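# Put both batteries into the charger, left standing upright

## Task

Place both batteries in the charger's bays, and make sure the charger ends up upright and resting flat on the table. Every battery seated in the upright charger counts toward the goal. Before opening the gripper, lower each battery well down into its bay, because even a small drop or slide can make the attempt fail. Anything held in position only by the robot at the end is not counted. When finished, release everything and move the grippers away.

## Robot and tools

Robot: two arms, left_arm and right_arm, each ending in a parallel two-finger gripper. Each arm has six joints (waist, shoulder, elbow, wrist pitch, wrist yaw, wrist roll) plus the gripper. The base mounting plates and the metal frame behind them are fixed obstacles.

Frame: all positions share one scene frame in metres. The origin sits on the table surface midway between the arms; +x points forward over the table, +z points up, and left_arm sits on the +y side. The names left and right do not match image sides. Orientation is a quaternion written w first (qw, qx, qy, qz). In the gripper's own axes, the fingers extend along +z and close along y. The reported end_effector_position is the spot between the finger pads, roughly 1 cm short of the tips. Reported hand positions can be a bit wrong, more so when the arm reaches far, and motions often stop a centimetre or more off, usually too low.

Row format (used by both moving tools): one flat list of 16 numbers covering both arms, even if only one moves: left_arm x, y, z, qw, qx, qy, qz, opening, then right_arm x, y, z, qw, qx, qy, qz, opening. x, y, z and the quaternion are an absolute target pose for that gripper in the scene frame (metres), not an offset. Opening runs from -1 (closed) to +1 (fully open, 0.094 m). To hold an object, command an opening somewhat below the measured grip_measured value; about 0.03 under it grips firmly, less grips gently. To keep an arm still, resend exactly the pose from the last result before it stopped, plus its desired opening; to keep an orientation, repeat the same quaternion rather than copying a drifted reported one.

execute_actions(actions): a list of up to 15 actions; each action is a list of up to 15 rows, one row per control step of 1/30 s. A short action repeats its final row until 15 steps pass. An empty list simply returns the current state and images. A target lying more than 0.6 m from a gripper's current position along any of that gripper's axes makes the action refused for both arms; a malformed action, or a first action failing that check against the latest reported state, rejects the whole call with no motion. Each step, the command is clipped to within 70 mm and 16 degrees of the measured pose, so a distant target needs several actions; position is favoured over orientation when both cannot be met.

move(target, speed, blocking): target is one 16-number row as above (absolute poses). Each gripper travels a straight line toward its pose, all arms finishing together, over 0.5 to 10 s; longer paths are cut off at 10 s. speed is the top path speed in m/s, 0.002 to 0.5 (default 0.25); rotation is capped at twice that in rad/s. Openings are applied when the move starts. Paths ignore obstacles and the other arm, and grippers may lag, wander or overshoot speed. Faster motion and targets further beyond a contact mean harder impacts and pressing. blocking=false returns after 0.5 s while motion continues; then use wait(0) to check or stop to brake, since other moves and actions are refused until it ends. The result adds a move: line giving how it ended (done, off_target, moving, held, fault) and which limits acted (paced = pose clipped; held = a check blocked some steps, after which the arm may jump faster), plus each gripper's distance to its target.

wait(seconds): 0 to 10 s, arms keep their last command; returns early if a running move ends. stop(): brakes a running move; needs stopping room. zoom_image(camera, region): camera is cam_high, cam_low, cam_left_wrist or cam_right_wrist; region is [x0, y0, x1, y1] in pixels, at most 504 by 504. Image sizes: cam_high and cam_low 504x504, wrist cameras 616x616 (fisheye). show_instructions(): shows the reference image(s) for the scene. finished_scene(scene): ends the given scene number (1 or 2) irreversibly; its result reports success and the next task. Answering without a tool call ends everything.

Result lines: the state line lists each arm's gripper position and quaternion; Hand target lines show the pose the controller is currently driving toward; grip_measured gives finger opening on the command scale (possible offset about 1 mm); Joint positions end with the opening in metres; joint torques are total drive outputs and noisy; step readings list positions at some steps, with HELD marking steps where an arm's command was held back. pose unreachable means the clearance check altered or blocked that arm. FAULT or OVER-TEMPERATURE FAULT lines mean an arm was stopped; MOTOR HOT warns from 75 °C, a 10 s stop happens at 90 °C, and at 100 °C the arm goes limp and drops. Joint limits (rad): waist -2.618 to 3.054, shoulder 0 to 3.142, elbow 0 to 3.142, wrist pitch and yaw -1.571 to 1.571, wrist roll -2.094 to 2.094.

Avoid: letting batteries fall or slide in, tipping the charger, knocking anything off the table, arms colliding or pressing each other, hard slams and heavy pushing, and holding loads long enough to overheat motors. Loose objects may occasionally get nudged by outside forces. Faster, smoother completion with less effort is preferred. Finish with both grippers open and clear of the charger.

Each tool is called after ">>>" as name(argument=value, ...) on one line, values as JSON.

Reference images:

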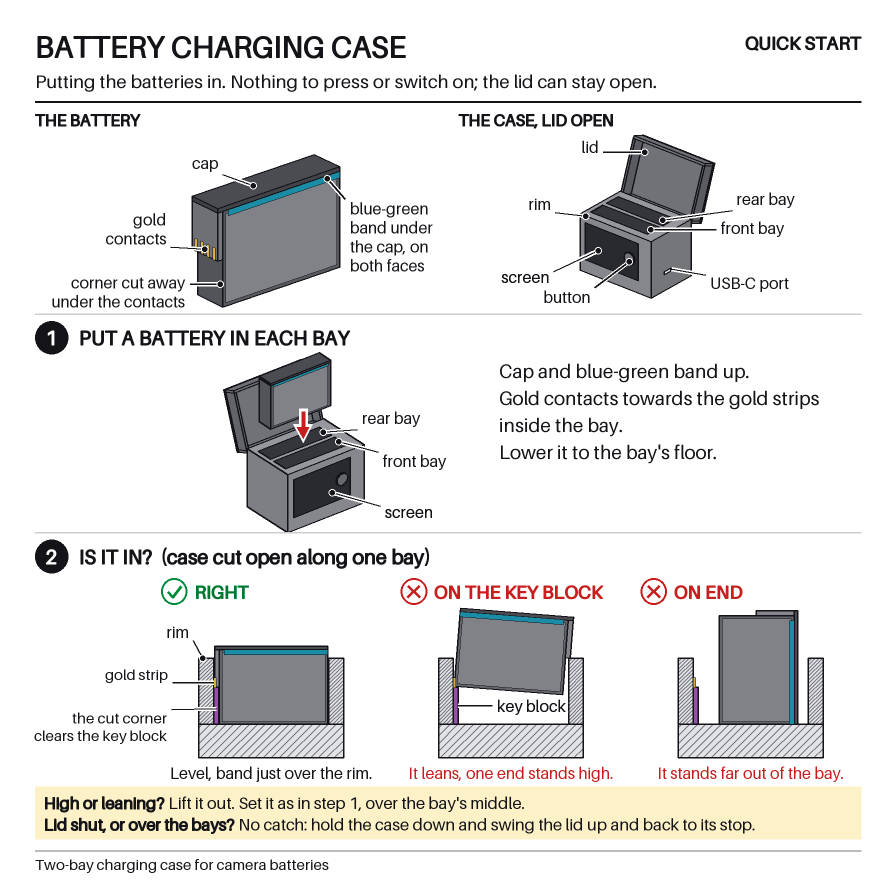

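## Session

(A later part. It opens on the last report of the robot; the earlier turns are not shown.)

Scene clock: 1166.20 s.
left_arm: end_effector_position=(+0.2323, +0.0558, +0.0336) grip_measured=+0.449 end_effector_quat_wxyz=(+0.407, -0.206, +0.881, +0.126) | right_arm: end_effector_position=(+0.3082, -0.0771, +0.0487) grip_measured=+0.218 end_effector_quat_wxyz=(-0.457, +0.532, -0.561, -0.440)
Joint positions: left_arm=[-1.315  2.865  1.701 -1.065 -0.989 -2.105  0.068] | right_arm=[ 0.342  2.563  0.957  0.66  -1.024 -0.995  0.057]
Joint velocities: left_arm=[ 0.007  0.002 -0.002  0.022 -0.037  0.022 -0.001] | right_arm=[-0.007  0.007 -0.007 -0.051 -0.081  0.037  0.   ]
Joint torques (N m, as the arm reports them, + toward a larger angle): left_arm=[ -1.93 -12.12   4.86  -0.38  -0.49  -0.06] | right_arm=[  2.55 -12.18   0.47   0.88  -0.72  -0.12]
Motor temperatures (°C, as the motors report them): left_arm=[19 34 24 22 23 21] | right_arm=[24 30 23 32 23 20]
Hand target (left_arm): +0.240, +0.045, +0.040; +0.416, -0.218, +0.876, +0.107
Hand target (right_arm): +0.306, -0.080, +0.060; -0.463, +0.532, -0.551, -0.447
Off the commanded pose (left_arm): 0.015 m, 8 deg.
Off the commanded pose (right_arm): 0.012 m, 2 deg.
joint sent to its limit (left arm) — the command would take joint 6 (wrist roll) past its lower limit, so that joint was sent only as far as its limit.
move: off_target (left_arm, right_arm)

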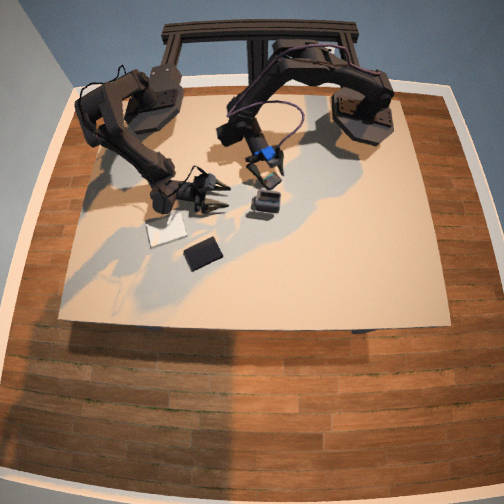

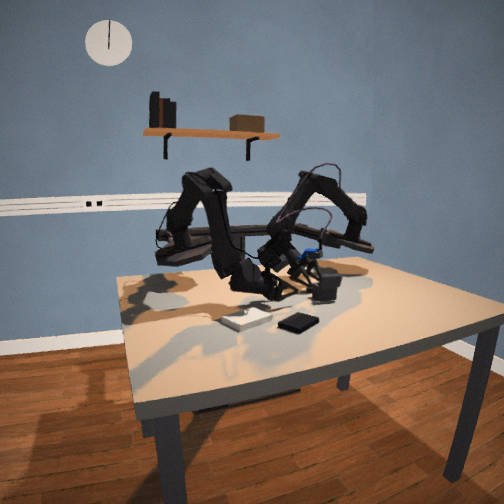

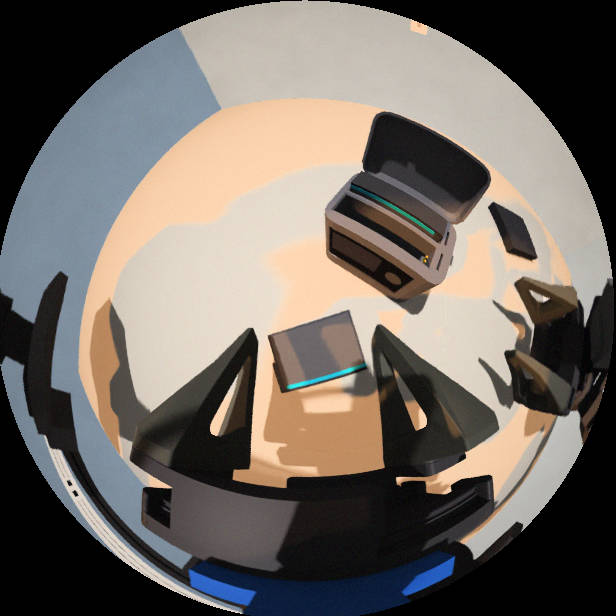

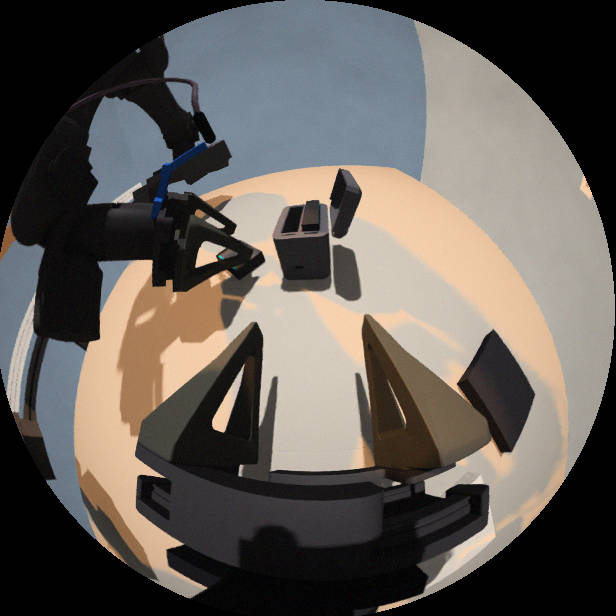

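>>> move(target=[0.24,0.16,0.14,0.4421,-0.2556,0.8494,0.1331,0.45,0.25,-0.08,0.12,0.4624,-0.5322,0.5510,0.4466,0.45], speed=0.15)

>>> move(target=[0.26,0.22,0.16,0.2657,0.0530,0.9625,-0.0146,0.45,0.205,0.03,0.07,0.4339,-0.3034,0.8335,0.1579,0.45], speed=0.15)

Scene clock: 1184.93 s.
left_arm: end_effector_position=(+0.2378, +0.1527, +0.1352) grip_measured=+0.449 end_effector_quat_wxyz=(+0.409, -0.225, +0.878, +0.111) | right_arm: end_effector_position=(+0.2539, -0.0827, +0.1082) grip_measured=+0.448 end_effector_quat_wxyz=(-0.452, +0.530, -0.564, -0.444)
Joint positions: left_arm=[-1.296  2.308  1.146 -1.021 -1.002 -2.105  0.068] | right_arm=[ 0.425  2.303  0.637  0.812 -0.974 -0.87   0.068]
Joint velocities: left_arm=[-0.002 -0.002 -0.012 -0.081 -0.051  0.007 -0.002] | right_arm=[-0.017 -0.002  0.002  0.051 -0.007  0.081 -0.   ]
Joint torques (N m, as the arm reports them, + toward a larger angle): left_arm=[ -1.33 -10.43   1.84  -0.46  -0.5   -0.02] | right_arm=[  3.74 -10.05   0.35   1.35  -0.53   0.06]
Motor temperatures (°C, as the motors report them): left_arm=[19 35 24 21 23 21] | right_arm=[24 31 23 32 24 20]
Hand target (left_arm): +0.242, +0.158, +0.141; +0.418, -0.224, +0.873, +0.111
Hand target (right_arm): +0.251, -0.080, +0.120; -0.462, +0.533, -0.551, -0.446
Off the commanded pose (left_arm): 0.009 m, 7 deg.
Off the commanded pose (right_arm): 0.013 m, 2 deg.
joint sent to its limit (left arm) — the command would take joint 6 (wrist roll) past its lower limit, so that joint was sent only as far as its limit.
move: off_target (left_arm, right_arm)

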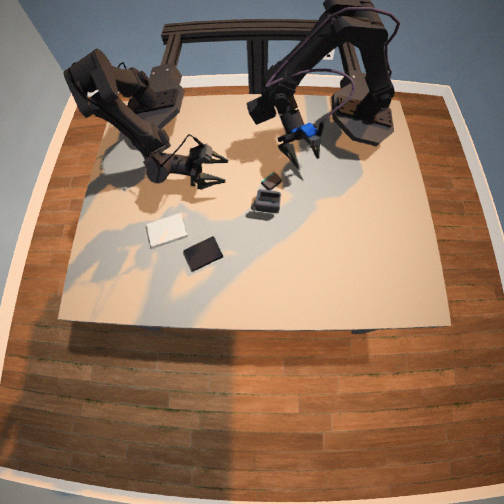

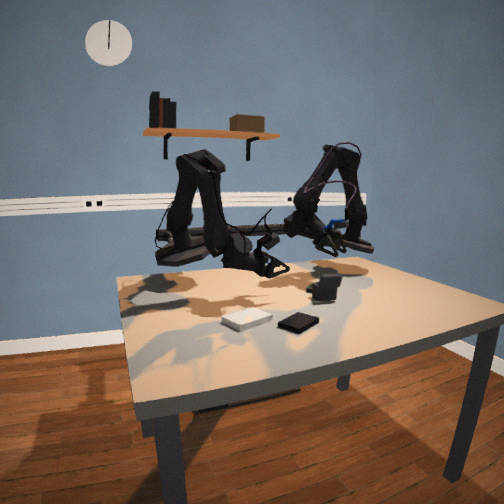

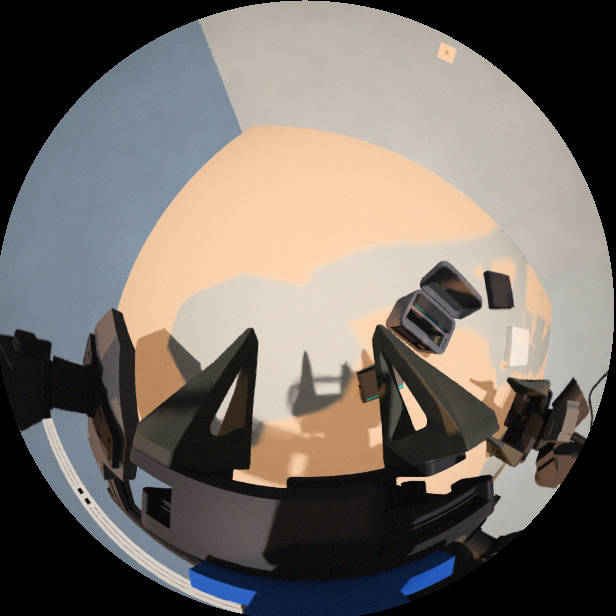

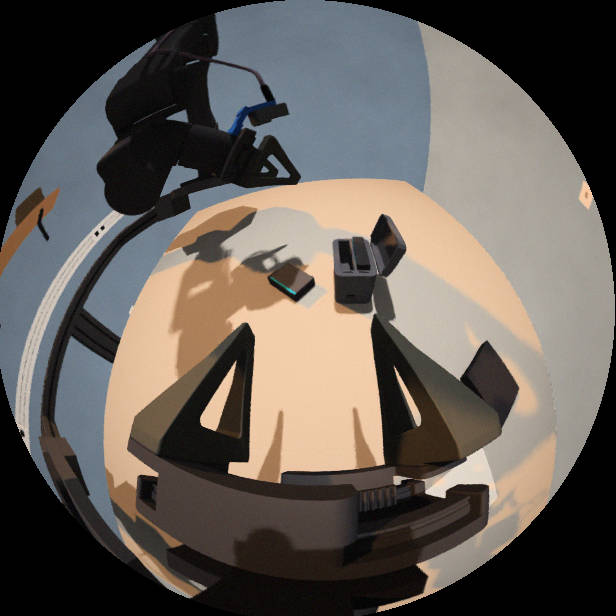

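Scene clock: 1188.67 s.
left_arm: end_effector_position=(+0.2602, +0.2177, +0.1607) grip_measured=+0.449 end_effector_quat_wxyz=(+0.255, +0.057, +0.965, -0.008) | right_arm: end_effector_position=(+0.2058, +0.0167, +0.0606) grip_measured=+0.448 end_effector_quat_wxyz=(+0.425, -0.316, +0.836, +0.142)
Joint positions: left_arm=[-0.965  1.485  0.584 -0.411 -0.631 -0.728  0.068] | right_arm=[1.269 2.498 0.759 0.917 0.528 0.118 0.068]
Joint velocities: left_arm=[-0.007 -0.017  0.012 -0.007 -0.007  0.007  0.001] | right_arm=[-0.012 -0.012 -0.002  0.022 -0.022 -0.007 -0.001]
Joint torques (N m, as the arm reports them, + toward a larger angle): left_arm=[-0.49 -5.63  3.65  0.77 -0.26  0.08] | right_arm=[ 3.14 -8.8   6.11  1.51  0.16  0.06]
Motor temperatures (°C, as the motors report them): left_arm=[19 34 24 21 23 21] | right_arm=[24 30 23 32 24 20]
Hand target (left_arm): +0.263, +0.220, +0.163; +0.263, +0.051, +0.963, -0.012
Hand target (right_arm): +0.207, +0.027, +0.067; +0.434, -0.310, +0.833, +0.148
Off the commanded pose (left_arm): 0.002 m, 2 deg.
Off the commanded pose (right_arm): 0.016 m, 3 deg.
move: off_target (right_arm)

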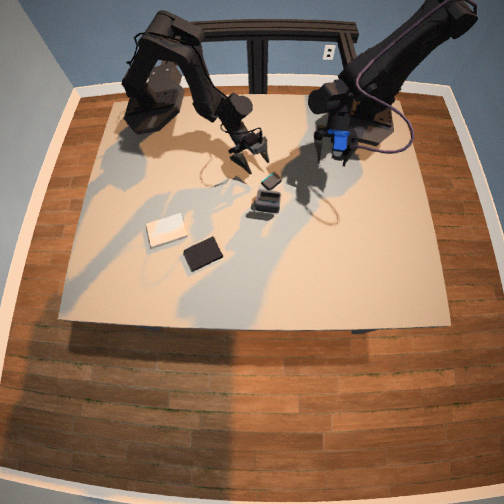

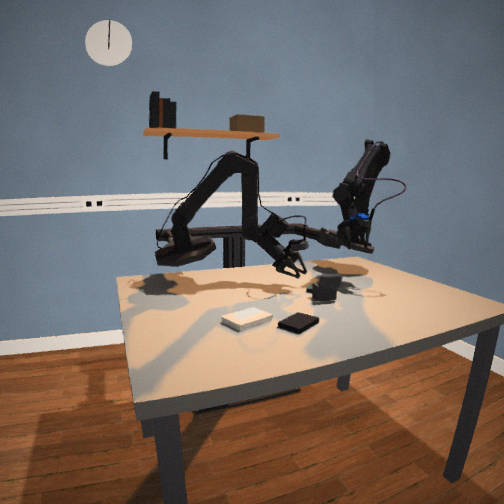

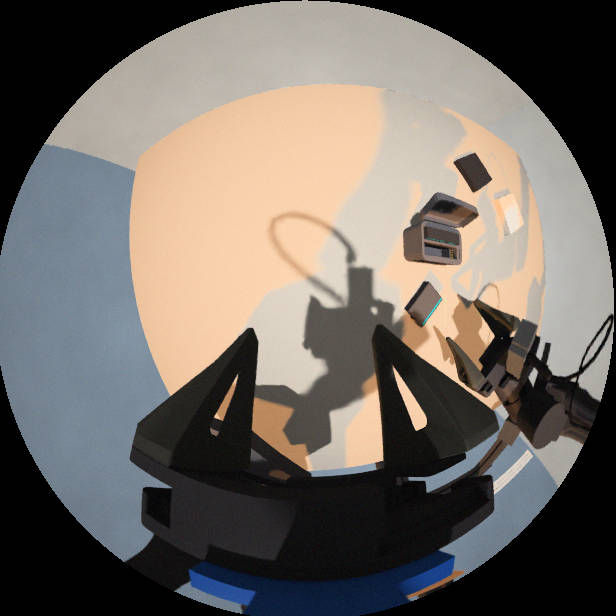

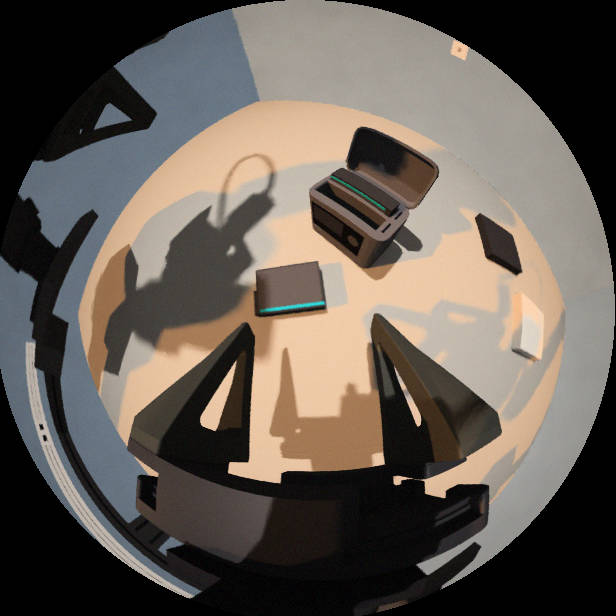

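>>> move(target=[0.26,0.22,0.16,0.2657,0.0530,0.9625,-0.0146,0.45,0.228,0.052,0.045,0.4339,-0.3034,0.8335,0.1579,0.45], speed=0.08)

>>> zoom_image(camera="cam_right_wrist", region=[200, 230, 440, 430])

Scene clock: 1196.90 s.
left_arm: end_effector_position=(+0.2572, +0.2195, +0.1557) grip_measured=+0.449 end_effector_quat_wxyz=(+0.254, +0.058, +0.965, -0.008) | right_arm: end_effector_position=(+0.2215, +0.0435, +0.0390) grip_measured=+0.448 end_effector_quat_wxyz=(+0.425, -0.307, +0.838, +0.151)
Joint positions: left_arm=[-0.965  1.485  0.561 -0.389 -0.628 -0.727  0.068] | right_arm=[1.238 2.623 0.907 0.916 0.499 0.113 0.068]
Joint velocities: left_arm=[-0.002 -0.007 -0.007 -0.022 -0.037  0.037  0.   ] | right_arm=[-0.002  0.002  0.002  0.051  0.022 -0.022 -0.001]
Joint torques (N m, as the arm reports them, + toward a larger angle): left_arm=[-1.15 -5.64  3.73  0.79 -0.27  0.08] | right_arm=[ 1.98 -9.55  6.35  1.65  0.02 -0.11]
Motor temperatures (°C, as the motors report them): left_arm=[19 33 24 22 23 21] | right_arm=[24 29 24 33 23 20]
Hand target (left_arm): +0.260, +0.220, +0.160; +0.265, +0.053, +0.963, -0.015
Hand target (right_arm): +0.228, +0.052, +0.045; +0.434, -0.303, +0.834, +0.158
Off the commanded pose (left_arm): 0.005 m, 2 deg.
Off the commanded pose (right_arm): 0.012 m, 1 deg.
move: off_target (right_arm)

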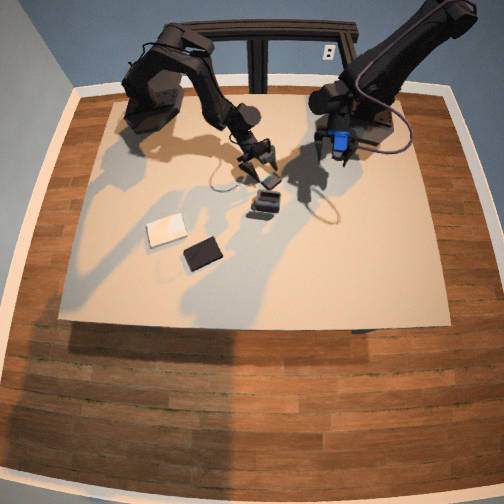

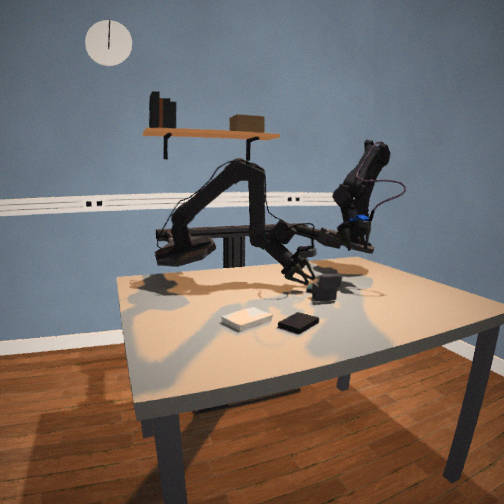

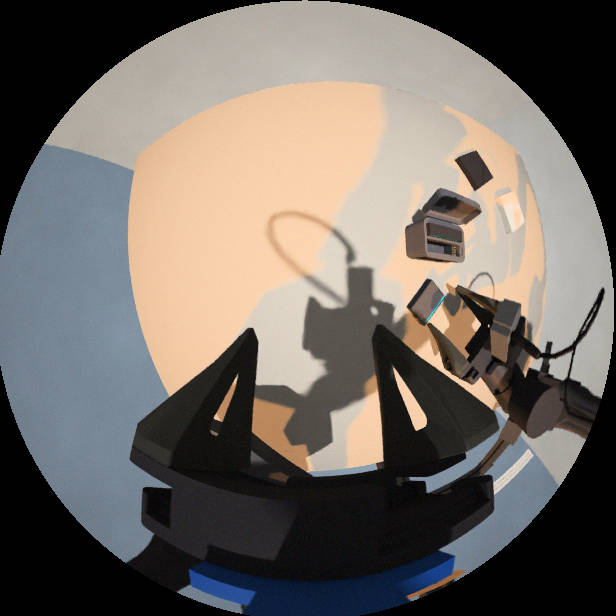

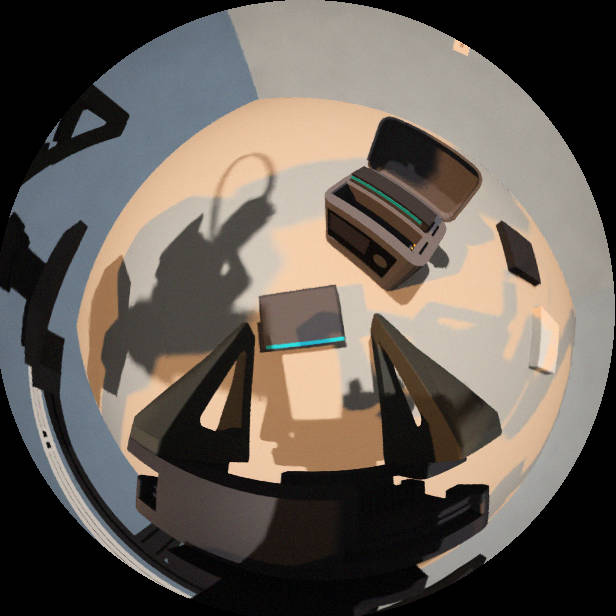

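Region (200, 230, 440, 430) of cam_right_wrist's 616x616 image, scaled by 2.100, with more detail than that image has.

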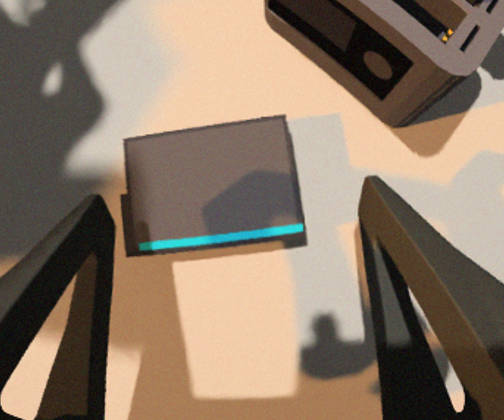

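>>> move(target=[0.26,0.22,0.16,0.2657,0.0530,0.9625,-0.0146,0.45,0.236,0.0675,0.026,0.4250,-0.3466,0.8165,0.1804,0.45], speed=0.05)

>>> zoom_image(camera="cam_right_wrist", region=[200, 230, 440, 430])

Scene clock: 1208.27 s.
left_arm: end_effector_position=(+0.2572, +0.2188, +0.1557) grip_measured=+0.449 end_effector_quat_wxyz=(+0.254, +0.058, +0.965, -0.010) | right_arm: end_effector_position=(+0.2297, +0.0584, +0.0206) grip_measured=+0.448 end_effector_quat_wxyz=(+0.414, -0.348, +0.824, +0.172)
Joint positions: left_arm=[-0.965  1.485  0.561 -0.387 -0.626 -0.727  0.068] | right_arm=[1.184 2.696 0.978 0.936 0.381 0.013 0.068]
Joint velocities: left_arm=[-0.007 -0.002  0.012  0.066 -0.051 -0.022 -0.   ] | right_arm=[ 0.032  0.002  0.007  0.007 -0.051 -0.051 -0.001]
Joint torques (N m, as the arm reports them, + toward a larger angle): left_arm=[-1.07 -5.67  3.68  0.78 -0.26  0.11] | right_arm=[ 2.08 -9.49  6.05  1.76 -0.09 -0.14]
Motor temperatures (°C, as the motors report them): left_arm=[19 32 24 22 23 21] | right_arm=[24 29 24 33 23 20]
Hand target (left_arm): +0.260, +0.220, +0.160; +0.265, +0.053, +0.963, -0.015
Hand target (right_arm): +0.235, +0.067, +0.026; +0.425, -0.346, +0.817, +0.181
Off the commanded pose (left_arm): 0.005 m, 2 deg.
Off the commanded pose (right_arm): 0.012 m, 2 deg.
move: off_target (right_arm)

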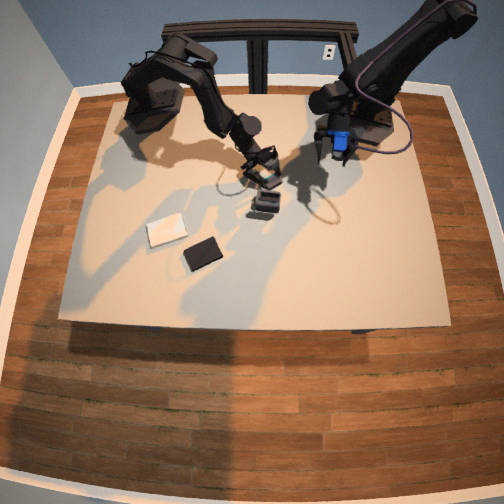

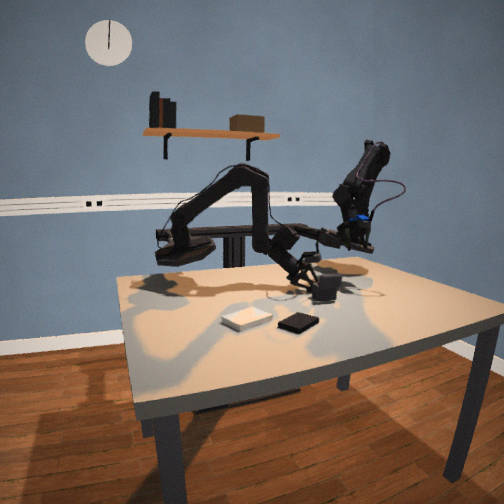

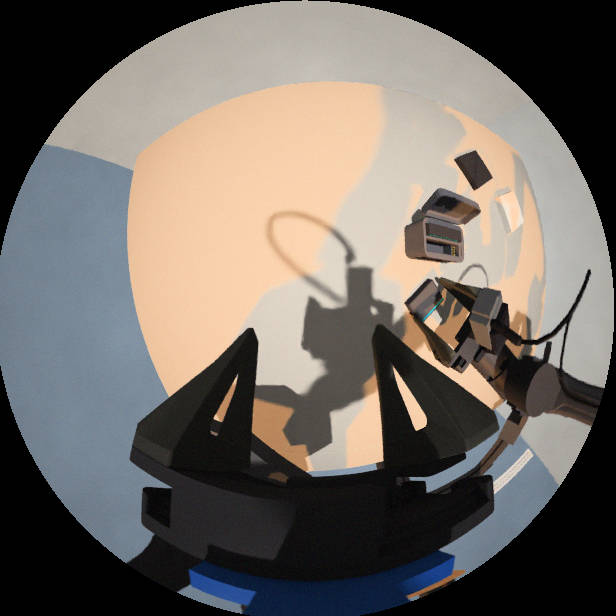

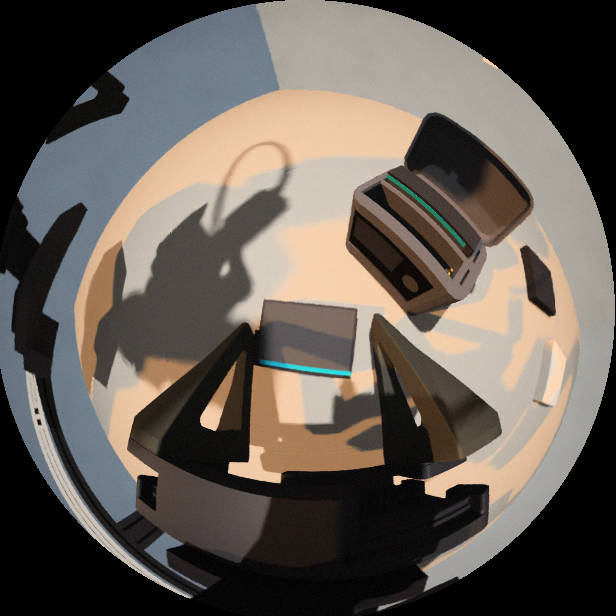

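Region (200, 230, 440, 430) of cam_right_wrist's 616x616 image, scaled by 2.100, with more detail than that image has.

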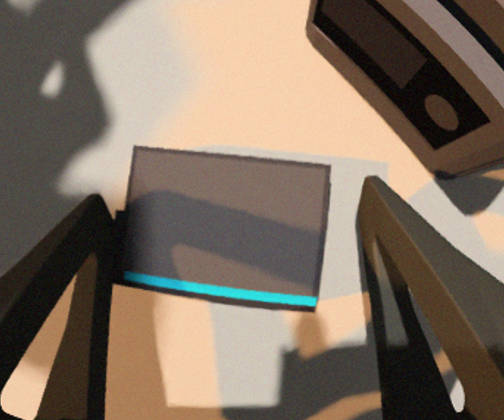

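>>> move(target=[0.26,0.22,0.16,0.2657,0.0530,0.9625,-0.0146,0.45,0.234,0.070,0.050,0.4250,-0.3466,0.8165,0.1804,0.6], speed=0.05)

>>> zoom_image(camera="cam_right_wrist", region=[200, 230, 440, 430])

Scene clock: 1214.07 s.
left_arm: end_effector_position=(+0.2570, +0.2186, +0.1556) grip_measured=+0.449 end_effector_quat_wxyz=(+0.254, +0.058, +0.966, -0.010) | right_arm: end_effector_position=(+0.2331, +0.0602, +0.0320) grip_measured=+0.598 end_effector_quat_wxyz=(+0.412, -0.350, +0.824, +0.170)
Joint positions: left_arm=[-0.965  1.485  0.561 -0.387 -0.624 -0.727  0.068] | right_arm=[1.184 2.65  0.978 0.883 0.38  0.011 0.075]
Joint velocities: left_arm=[-0.012 -0.017 -0.007 -0.022 -0.022  0.037  0.   ] | right_arm=[-0.032  0.007 -0.007 -0.037  0.007 -0.037  0.   ]
Joint torques (N m, as the arm reports them, + toward a larger angle): left_arm=[-1.01 -5.56  3.71  0.81 -0.29  0.06] | right_arm=[  3.99 -12.76   4.48   1.6    0.1    0.04]
Motor temperatures (°C, as the motors report them): left_arm=[19 32 23 22 23 21] | right_arm=[24 29 24 34 23 20]
Hand target (left_arm): +0.260, +0.220, +0.160; +0.265, +0.053, +0.963, -0.015
Hand target (right_arm): +0.234, +0.070, +0.050; +0.425, -0.347, +0.816, +0.181
Off the commanded pose (left_arm): 0.006 m, 2 deg.
Off the commanded pose (right_arm): 0.020 m, 2 deg.
move: off_target (right_arm)

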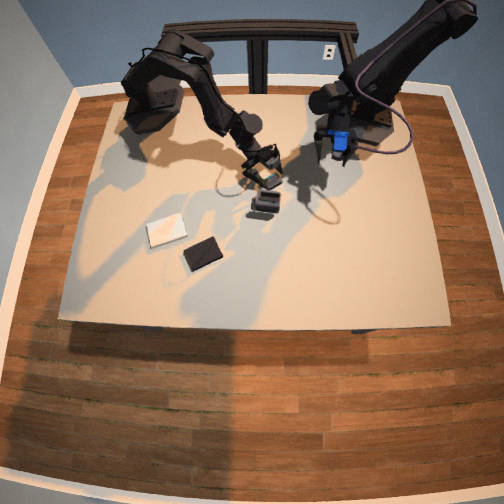

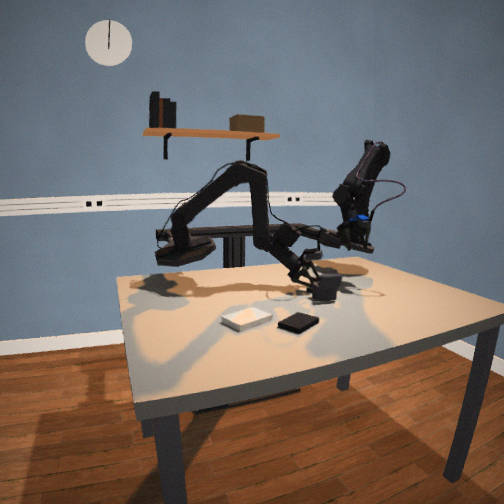

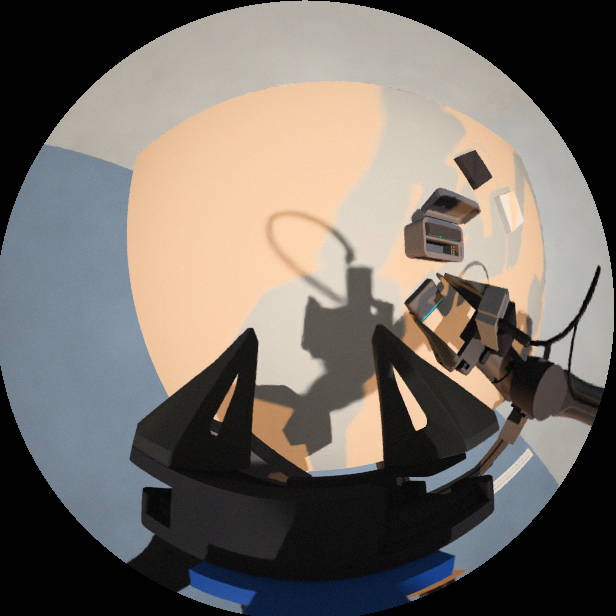

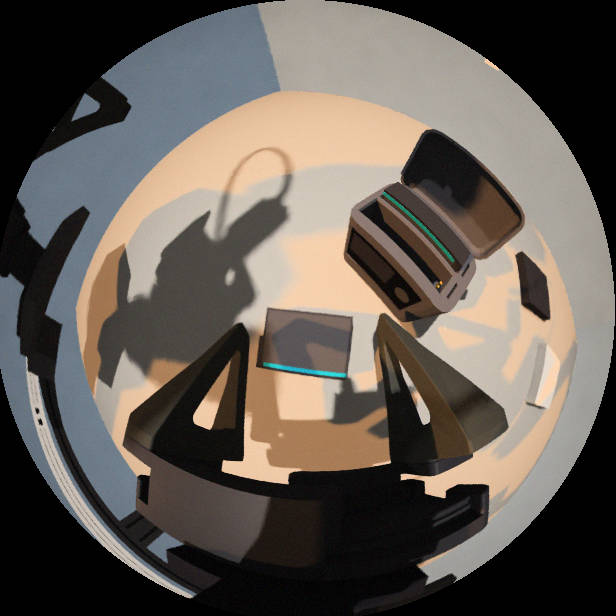

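Region (200, 230, 440, 430) of cam_right_wrist's 616x616 image, scaled by 2.100, with more detail than that image has.

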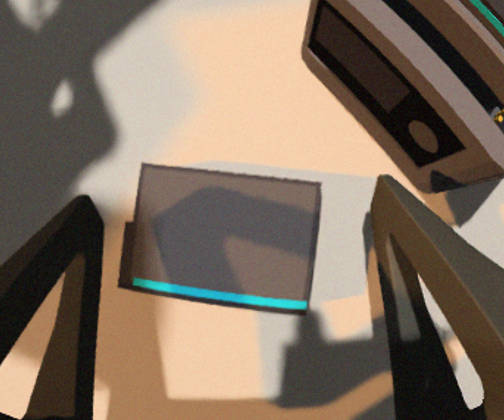

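>>> execute_actions(actions=[])

Scene clock: 1232.43 s.
left_arm: end_effector_position=(+0.2570, +0.2186, +0.1556) grip_measured=+0.449 end_effector_quat_wxyz=(+0.254, +0.058, +0.966, -0.010) | right_arm: end_effector_position=(+0.2327, +0.0598, +0.0313) grip_measured=+0.598 end_effector_quat_wxyz=(+0.410, -0.351, +0.824, +0.169)
Joint positions: left_arm=[-0.965  1.485  0.561 -0.387 -0.624 -0.727  0.068] | right_arm=[1.184 2.65  0.978 0.879 0.38  0.011 0.075]
Joint velocities: left_arm=[ 0.007 -0.007 -0.007  0.037 -0.007  0.051 -0.   ] | right_arm=[ 0.017  0.002 -0.002 -0.081 -0.007 -0.022 -0.   ]
Joint torques (N m, as the arm reports them, + toward a larger angle): left_arm=[-1.26 -5.7   3.69  0.79 -0.26  0.08] | right_arm=[  3.82 -12.65   4.63   1.59   0.11   0.03]
Motor temperatures (°C, as the motors report them): left_arm=[19 31 23 22 23 21] | right_arm=[24 31 24 34 23 20]
Hand target (left_arm): +0.260, +0.220, +0.160; +0.265, +0.053, +0.963, -0.015
Hand target (right_arm): +0.234, +0.070, +0.050; +0.425, -0.347, +0.816, +0.181
Off the commanded pose (left_arm): 0.006 m, 2 deg.
Off the commanded pose (right_arm): 0.021 m, 2 deg.

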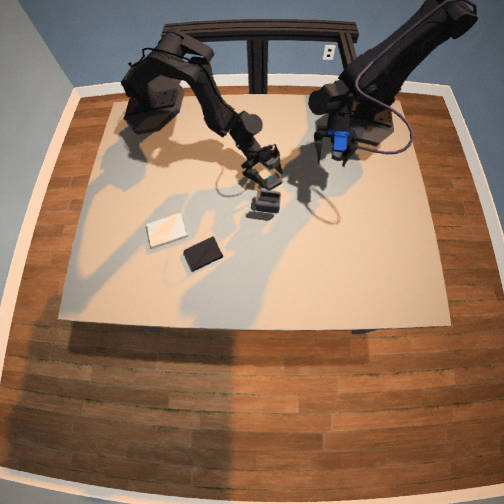

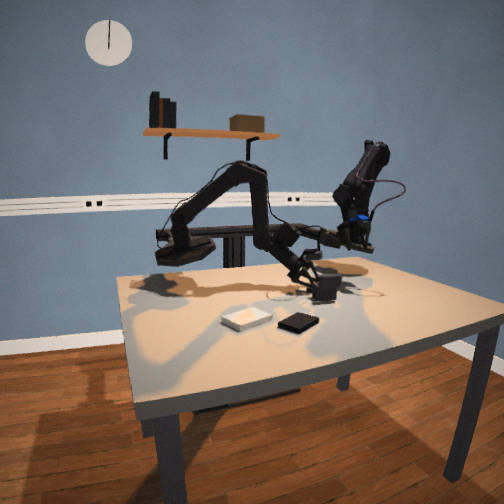

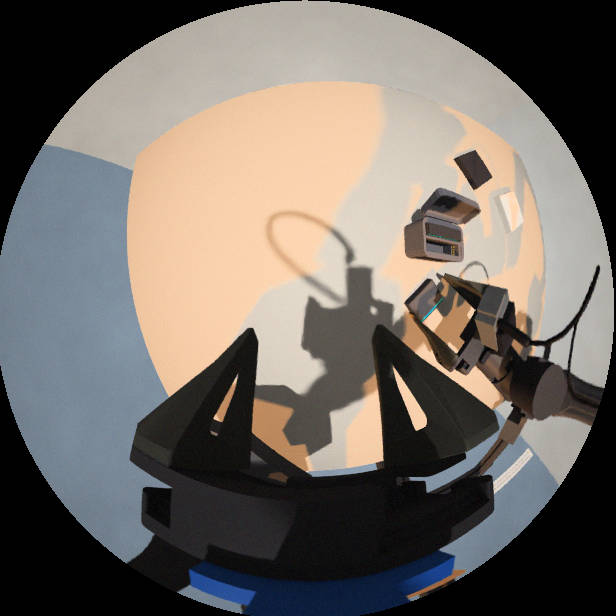

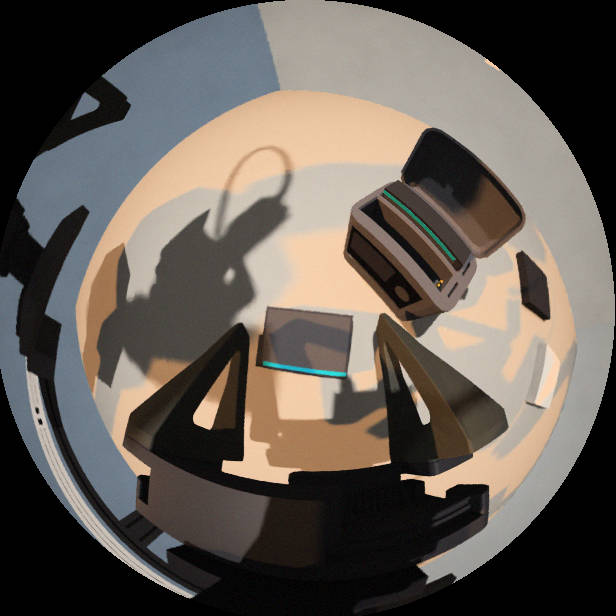

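>>> move(target=[0.26,0.22,0.16,0.2657,0.0530,0.9625,-0.0146,0.45,0.237,0.066,0.050,0.4339,-0.3034,0.8335,0.1579,0.6], speed=0.05)

>>> zoom_image(camera="cam_right_wrist", region=[200,230,440,430])

Scene clock: 1240.20 s.
left_arm: end_effector_position=(+0.2567, +0.2184, +0.1555) grip_measured=+0.449 end_effector_quat_wxyz=(+0.253, +0.058, +0.966, -0.011) | right_arm: end_effector_position=(+0.2328, +0.0518, +0.0308) grip_measured=+0.598 end_effector_quat_wxyz=(+0.416, -0.315, +0.841, +0.144)
Joint positions: left_arm=[-0.965  1.485  0.561 -0.387 -0.622 -0.727  0.068] | right_arm=[1.211 2.65  0.978 0.856 0.479 0.087 0.075]
Joint velocities: left_arm=[ 0.012  0.012 -0.002  0.051 -0.007  0.022 -0.001] | right_arm=[ 0.007 -0.007 -0.012  0.037 -0.007 -0.022 -0.   ]
Joint torques (N m, as the arm reports them, + toward a larger angle): left_arm=[-1.04 -5.5   3.56  0.8  -0.28  0.08] | right_arm=[  3.79 -12.06   6.33   1.53   0.18   0.05]
Motor temperatures (°C, as the motors report them): left_arm=[19 31 23 22 23 21] | right_arm=[24 31 24 34 23 20]
Hand target (left_arm): +0.260, +0.220, +0.160; +0.265, +0.053, +0.963, -0.015
Hand target (right_arm): +0.237, +0.066, +0.050; +0.434, -0.304, +0.833, +0.158
Off the commanded pose (left_arm): 0.006 m, 2 deg.
Off the commanded pose (right_arm): 0.024 m, 3 deg.
move: off_target (right_arm)

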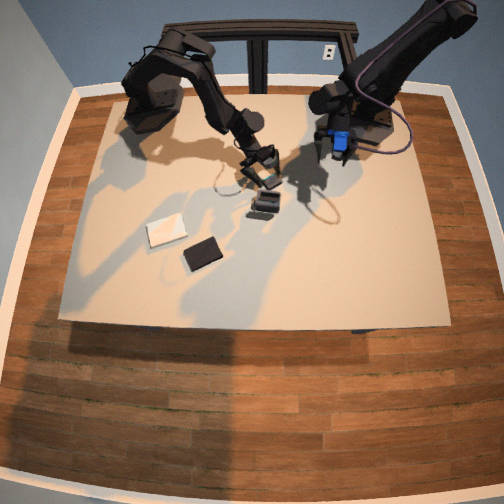

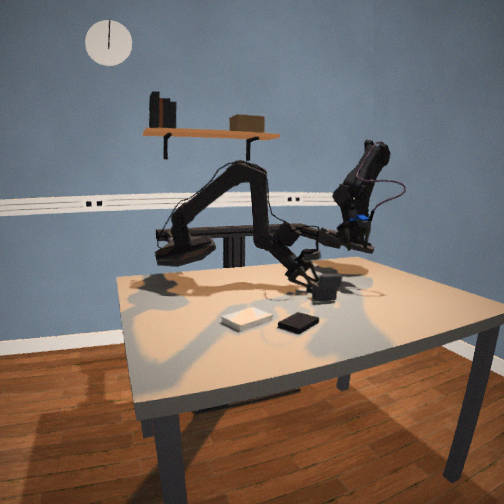

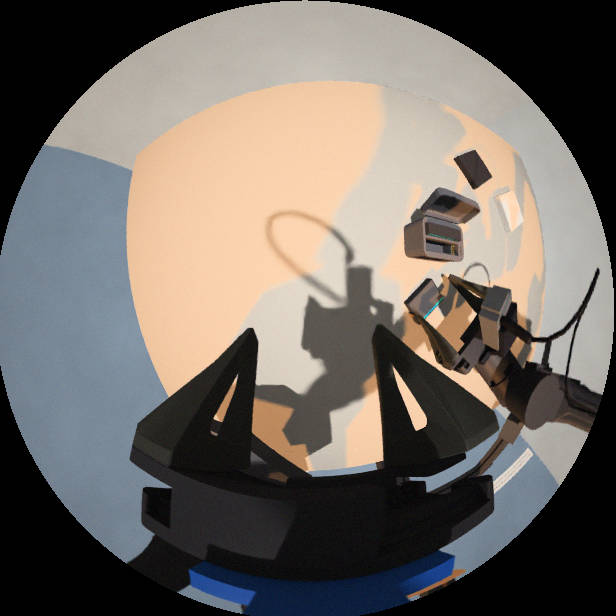

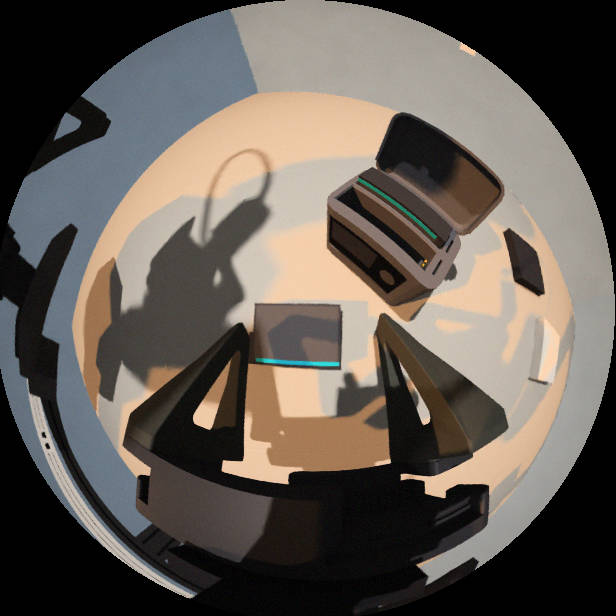

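Region (200, 230, 440, 430) of cam_right_wrist's 616x616 image, scaled by 2.100, with more detail than that image has.

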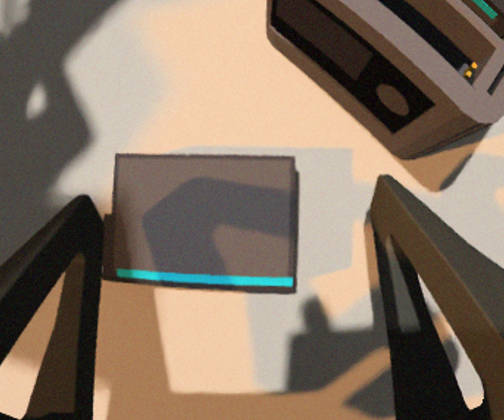

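>>> move(target=[0.26,0.22,0.16,0.2657,0.0530,0.9625,-0.0146,0.45,0.232,0.072,0.050,0.4339,-0.3034,0.8335,0.1579,0.6], speed=0.03)

>>> zoom_image(camera="cam_right_wrist", region=[200,230,440,430])

Scene clock: 1245.93 s.
left_arm: end_effector_position=(+0.2566, +0.2182, +0.1554) grip_measured=+0.449 end_effector_quat_wxyz=(+0.252, +0.058, +0.966, -0.012) | right_arm: end_effector_position=(+0.2294, +0.0583, +0.0344) grip_measured=+0.598 end_effector_quat_wxyz=(+0.419, -0.313, +0.840, +0.145)
Joint positions: left_arm=[-0.965  1.485  0.561 -0.387 -0.621 -0.727  0.068] | right_arm=[1.231 2.65  0.996 0.838 0.495 0.105 0.075]
Joint velocities: left_arm=[-0.002 -0.012  0.002  0.051  0.007 -0.022  0.   ] | right_arm=[-0.012  0.007 -0.007  0.007  0.022 -0.022  0.   ]
Joint torques (N m, as the arm reports them, + toward a larger angle): left_arm=[-1.02 -5.64  3.59  0.8  -0.3   0.07] | right_arm=[  3.66 -11.36   6.7    1.52   0.15   0.05]
Motor temperatures (°C, as the motors report them): left_arm=[19 31 23 22 23 21] | right_arm=[24 31 24 34 23 20]
Hand target (left_arm): +0.260, +0.220, +0.160; +0.265, +0.053, +0.963, -0.015
Hand target (right_arm): +0.232, +0.072, +0.050; +0.434, -0.303, +0.834, +0.158
Off the commanded pose (left_arm): 0.006 m, 2 deg.
Off the commanded pose (right_arm): 0.021 m, 3 deg.
move: off_target (right_arm)

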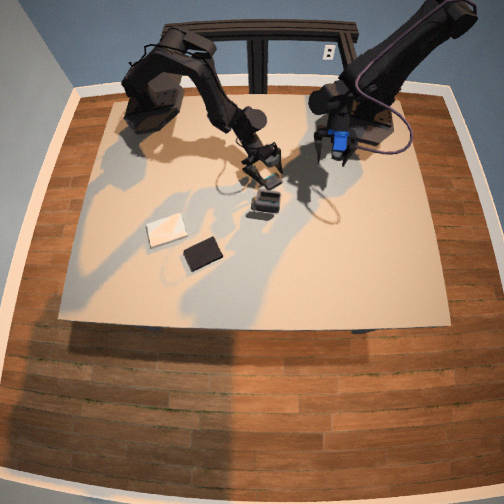

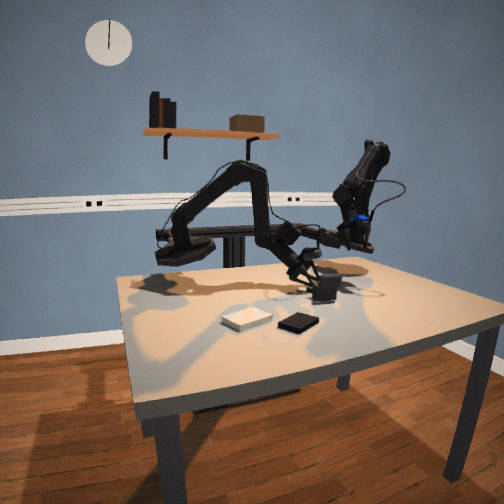

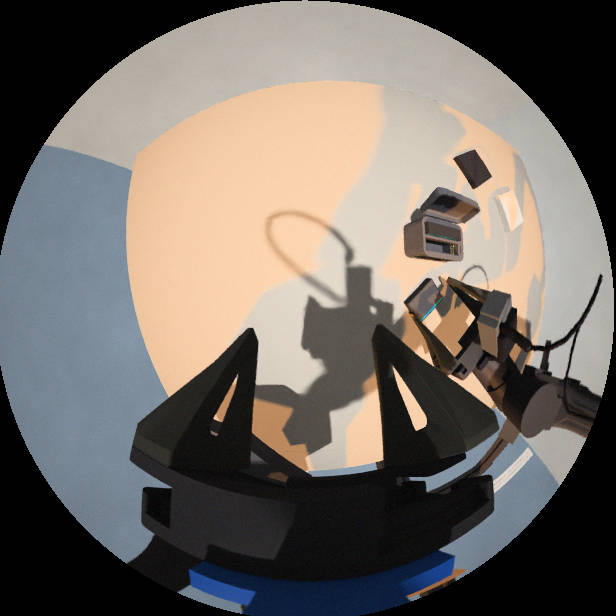

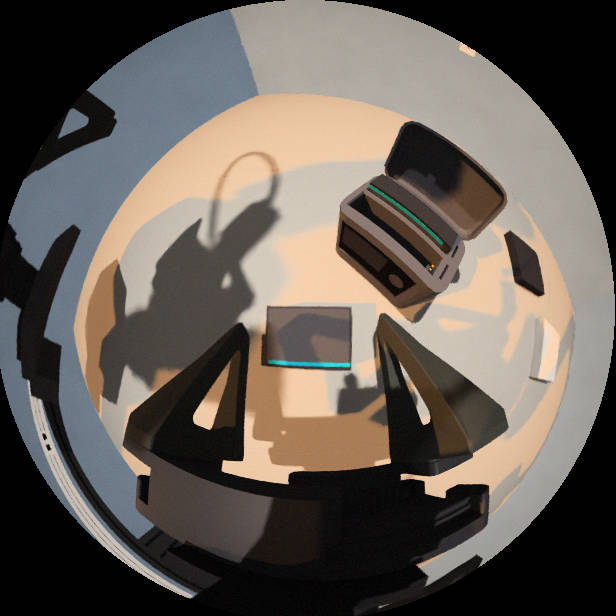

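Region (200, 230, 440, 430) of cam_right_wrist's 616x616 image, scaled by 2.100, with more detail than that image has.

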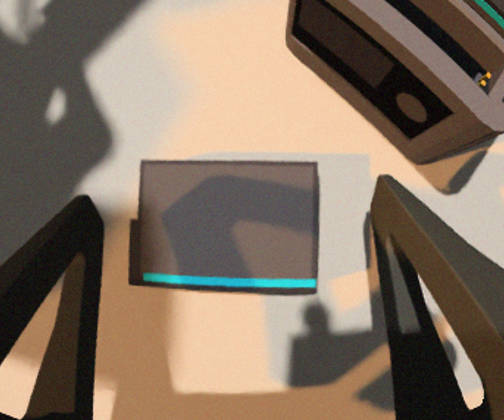

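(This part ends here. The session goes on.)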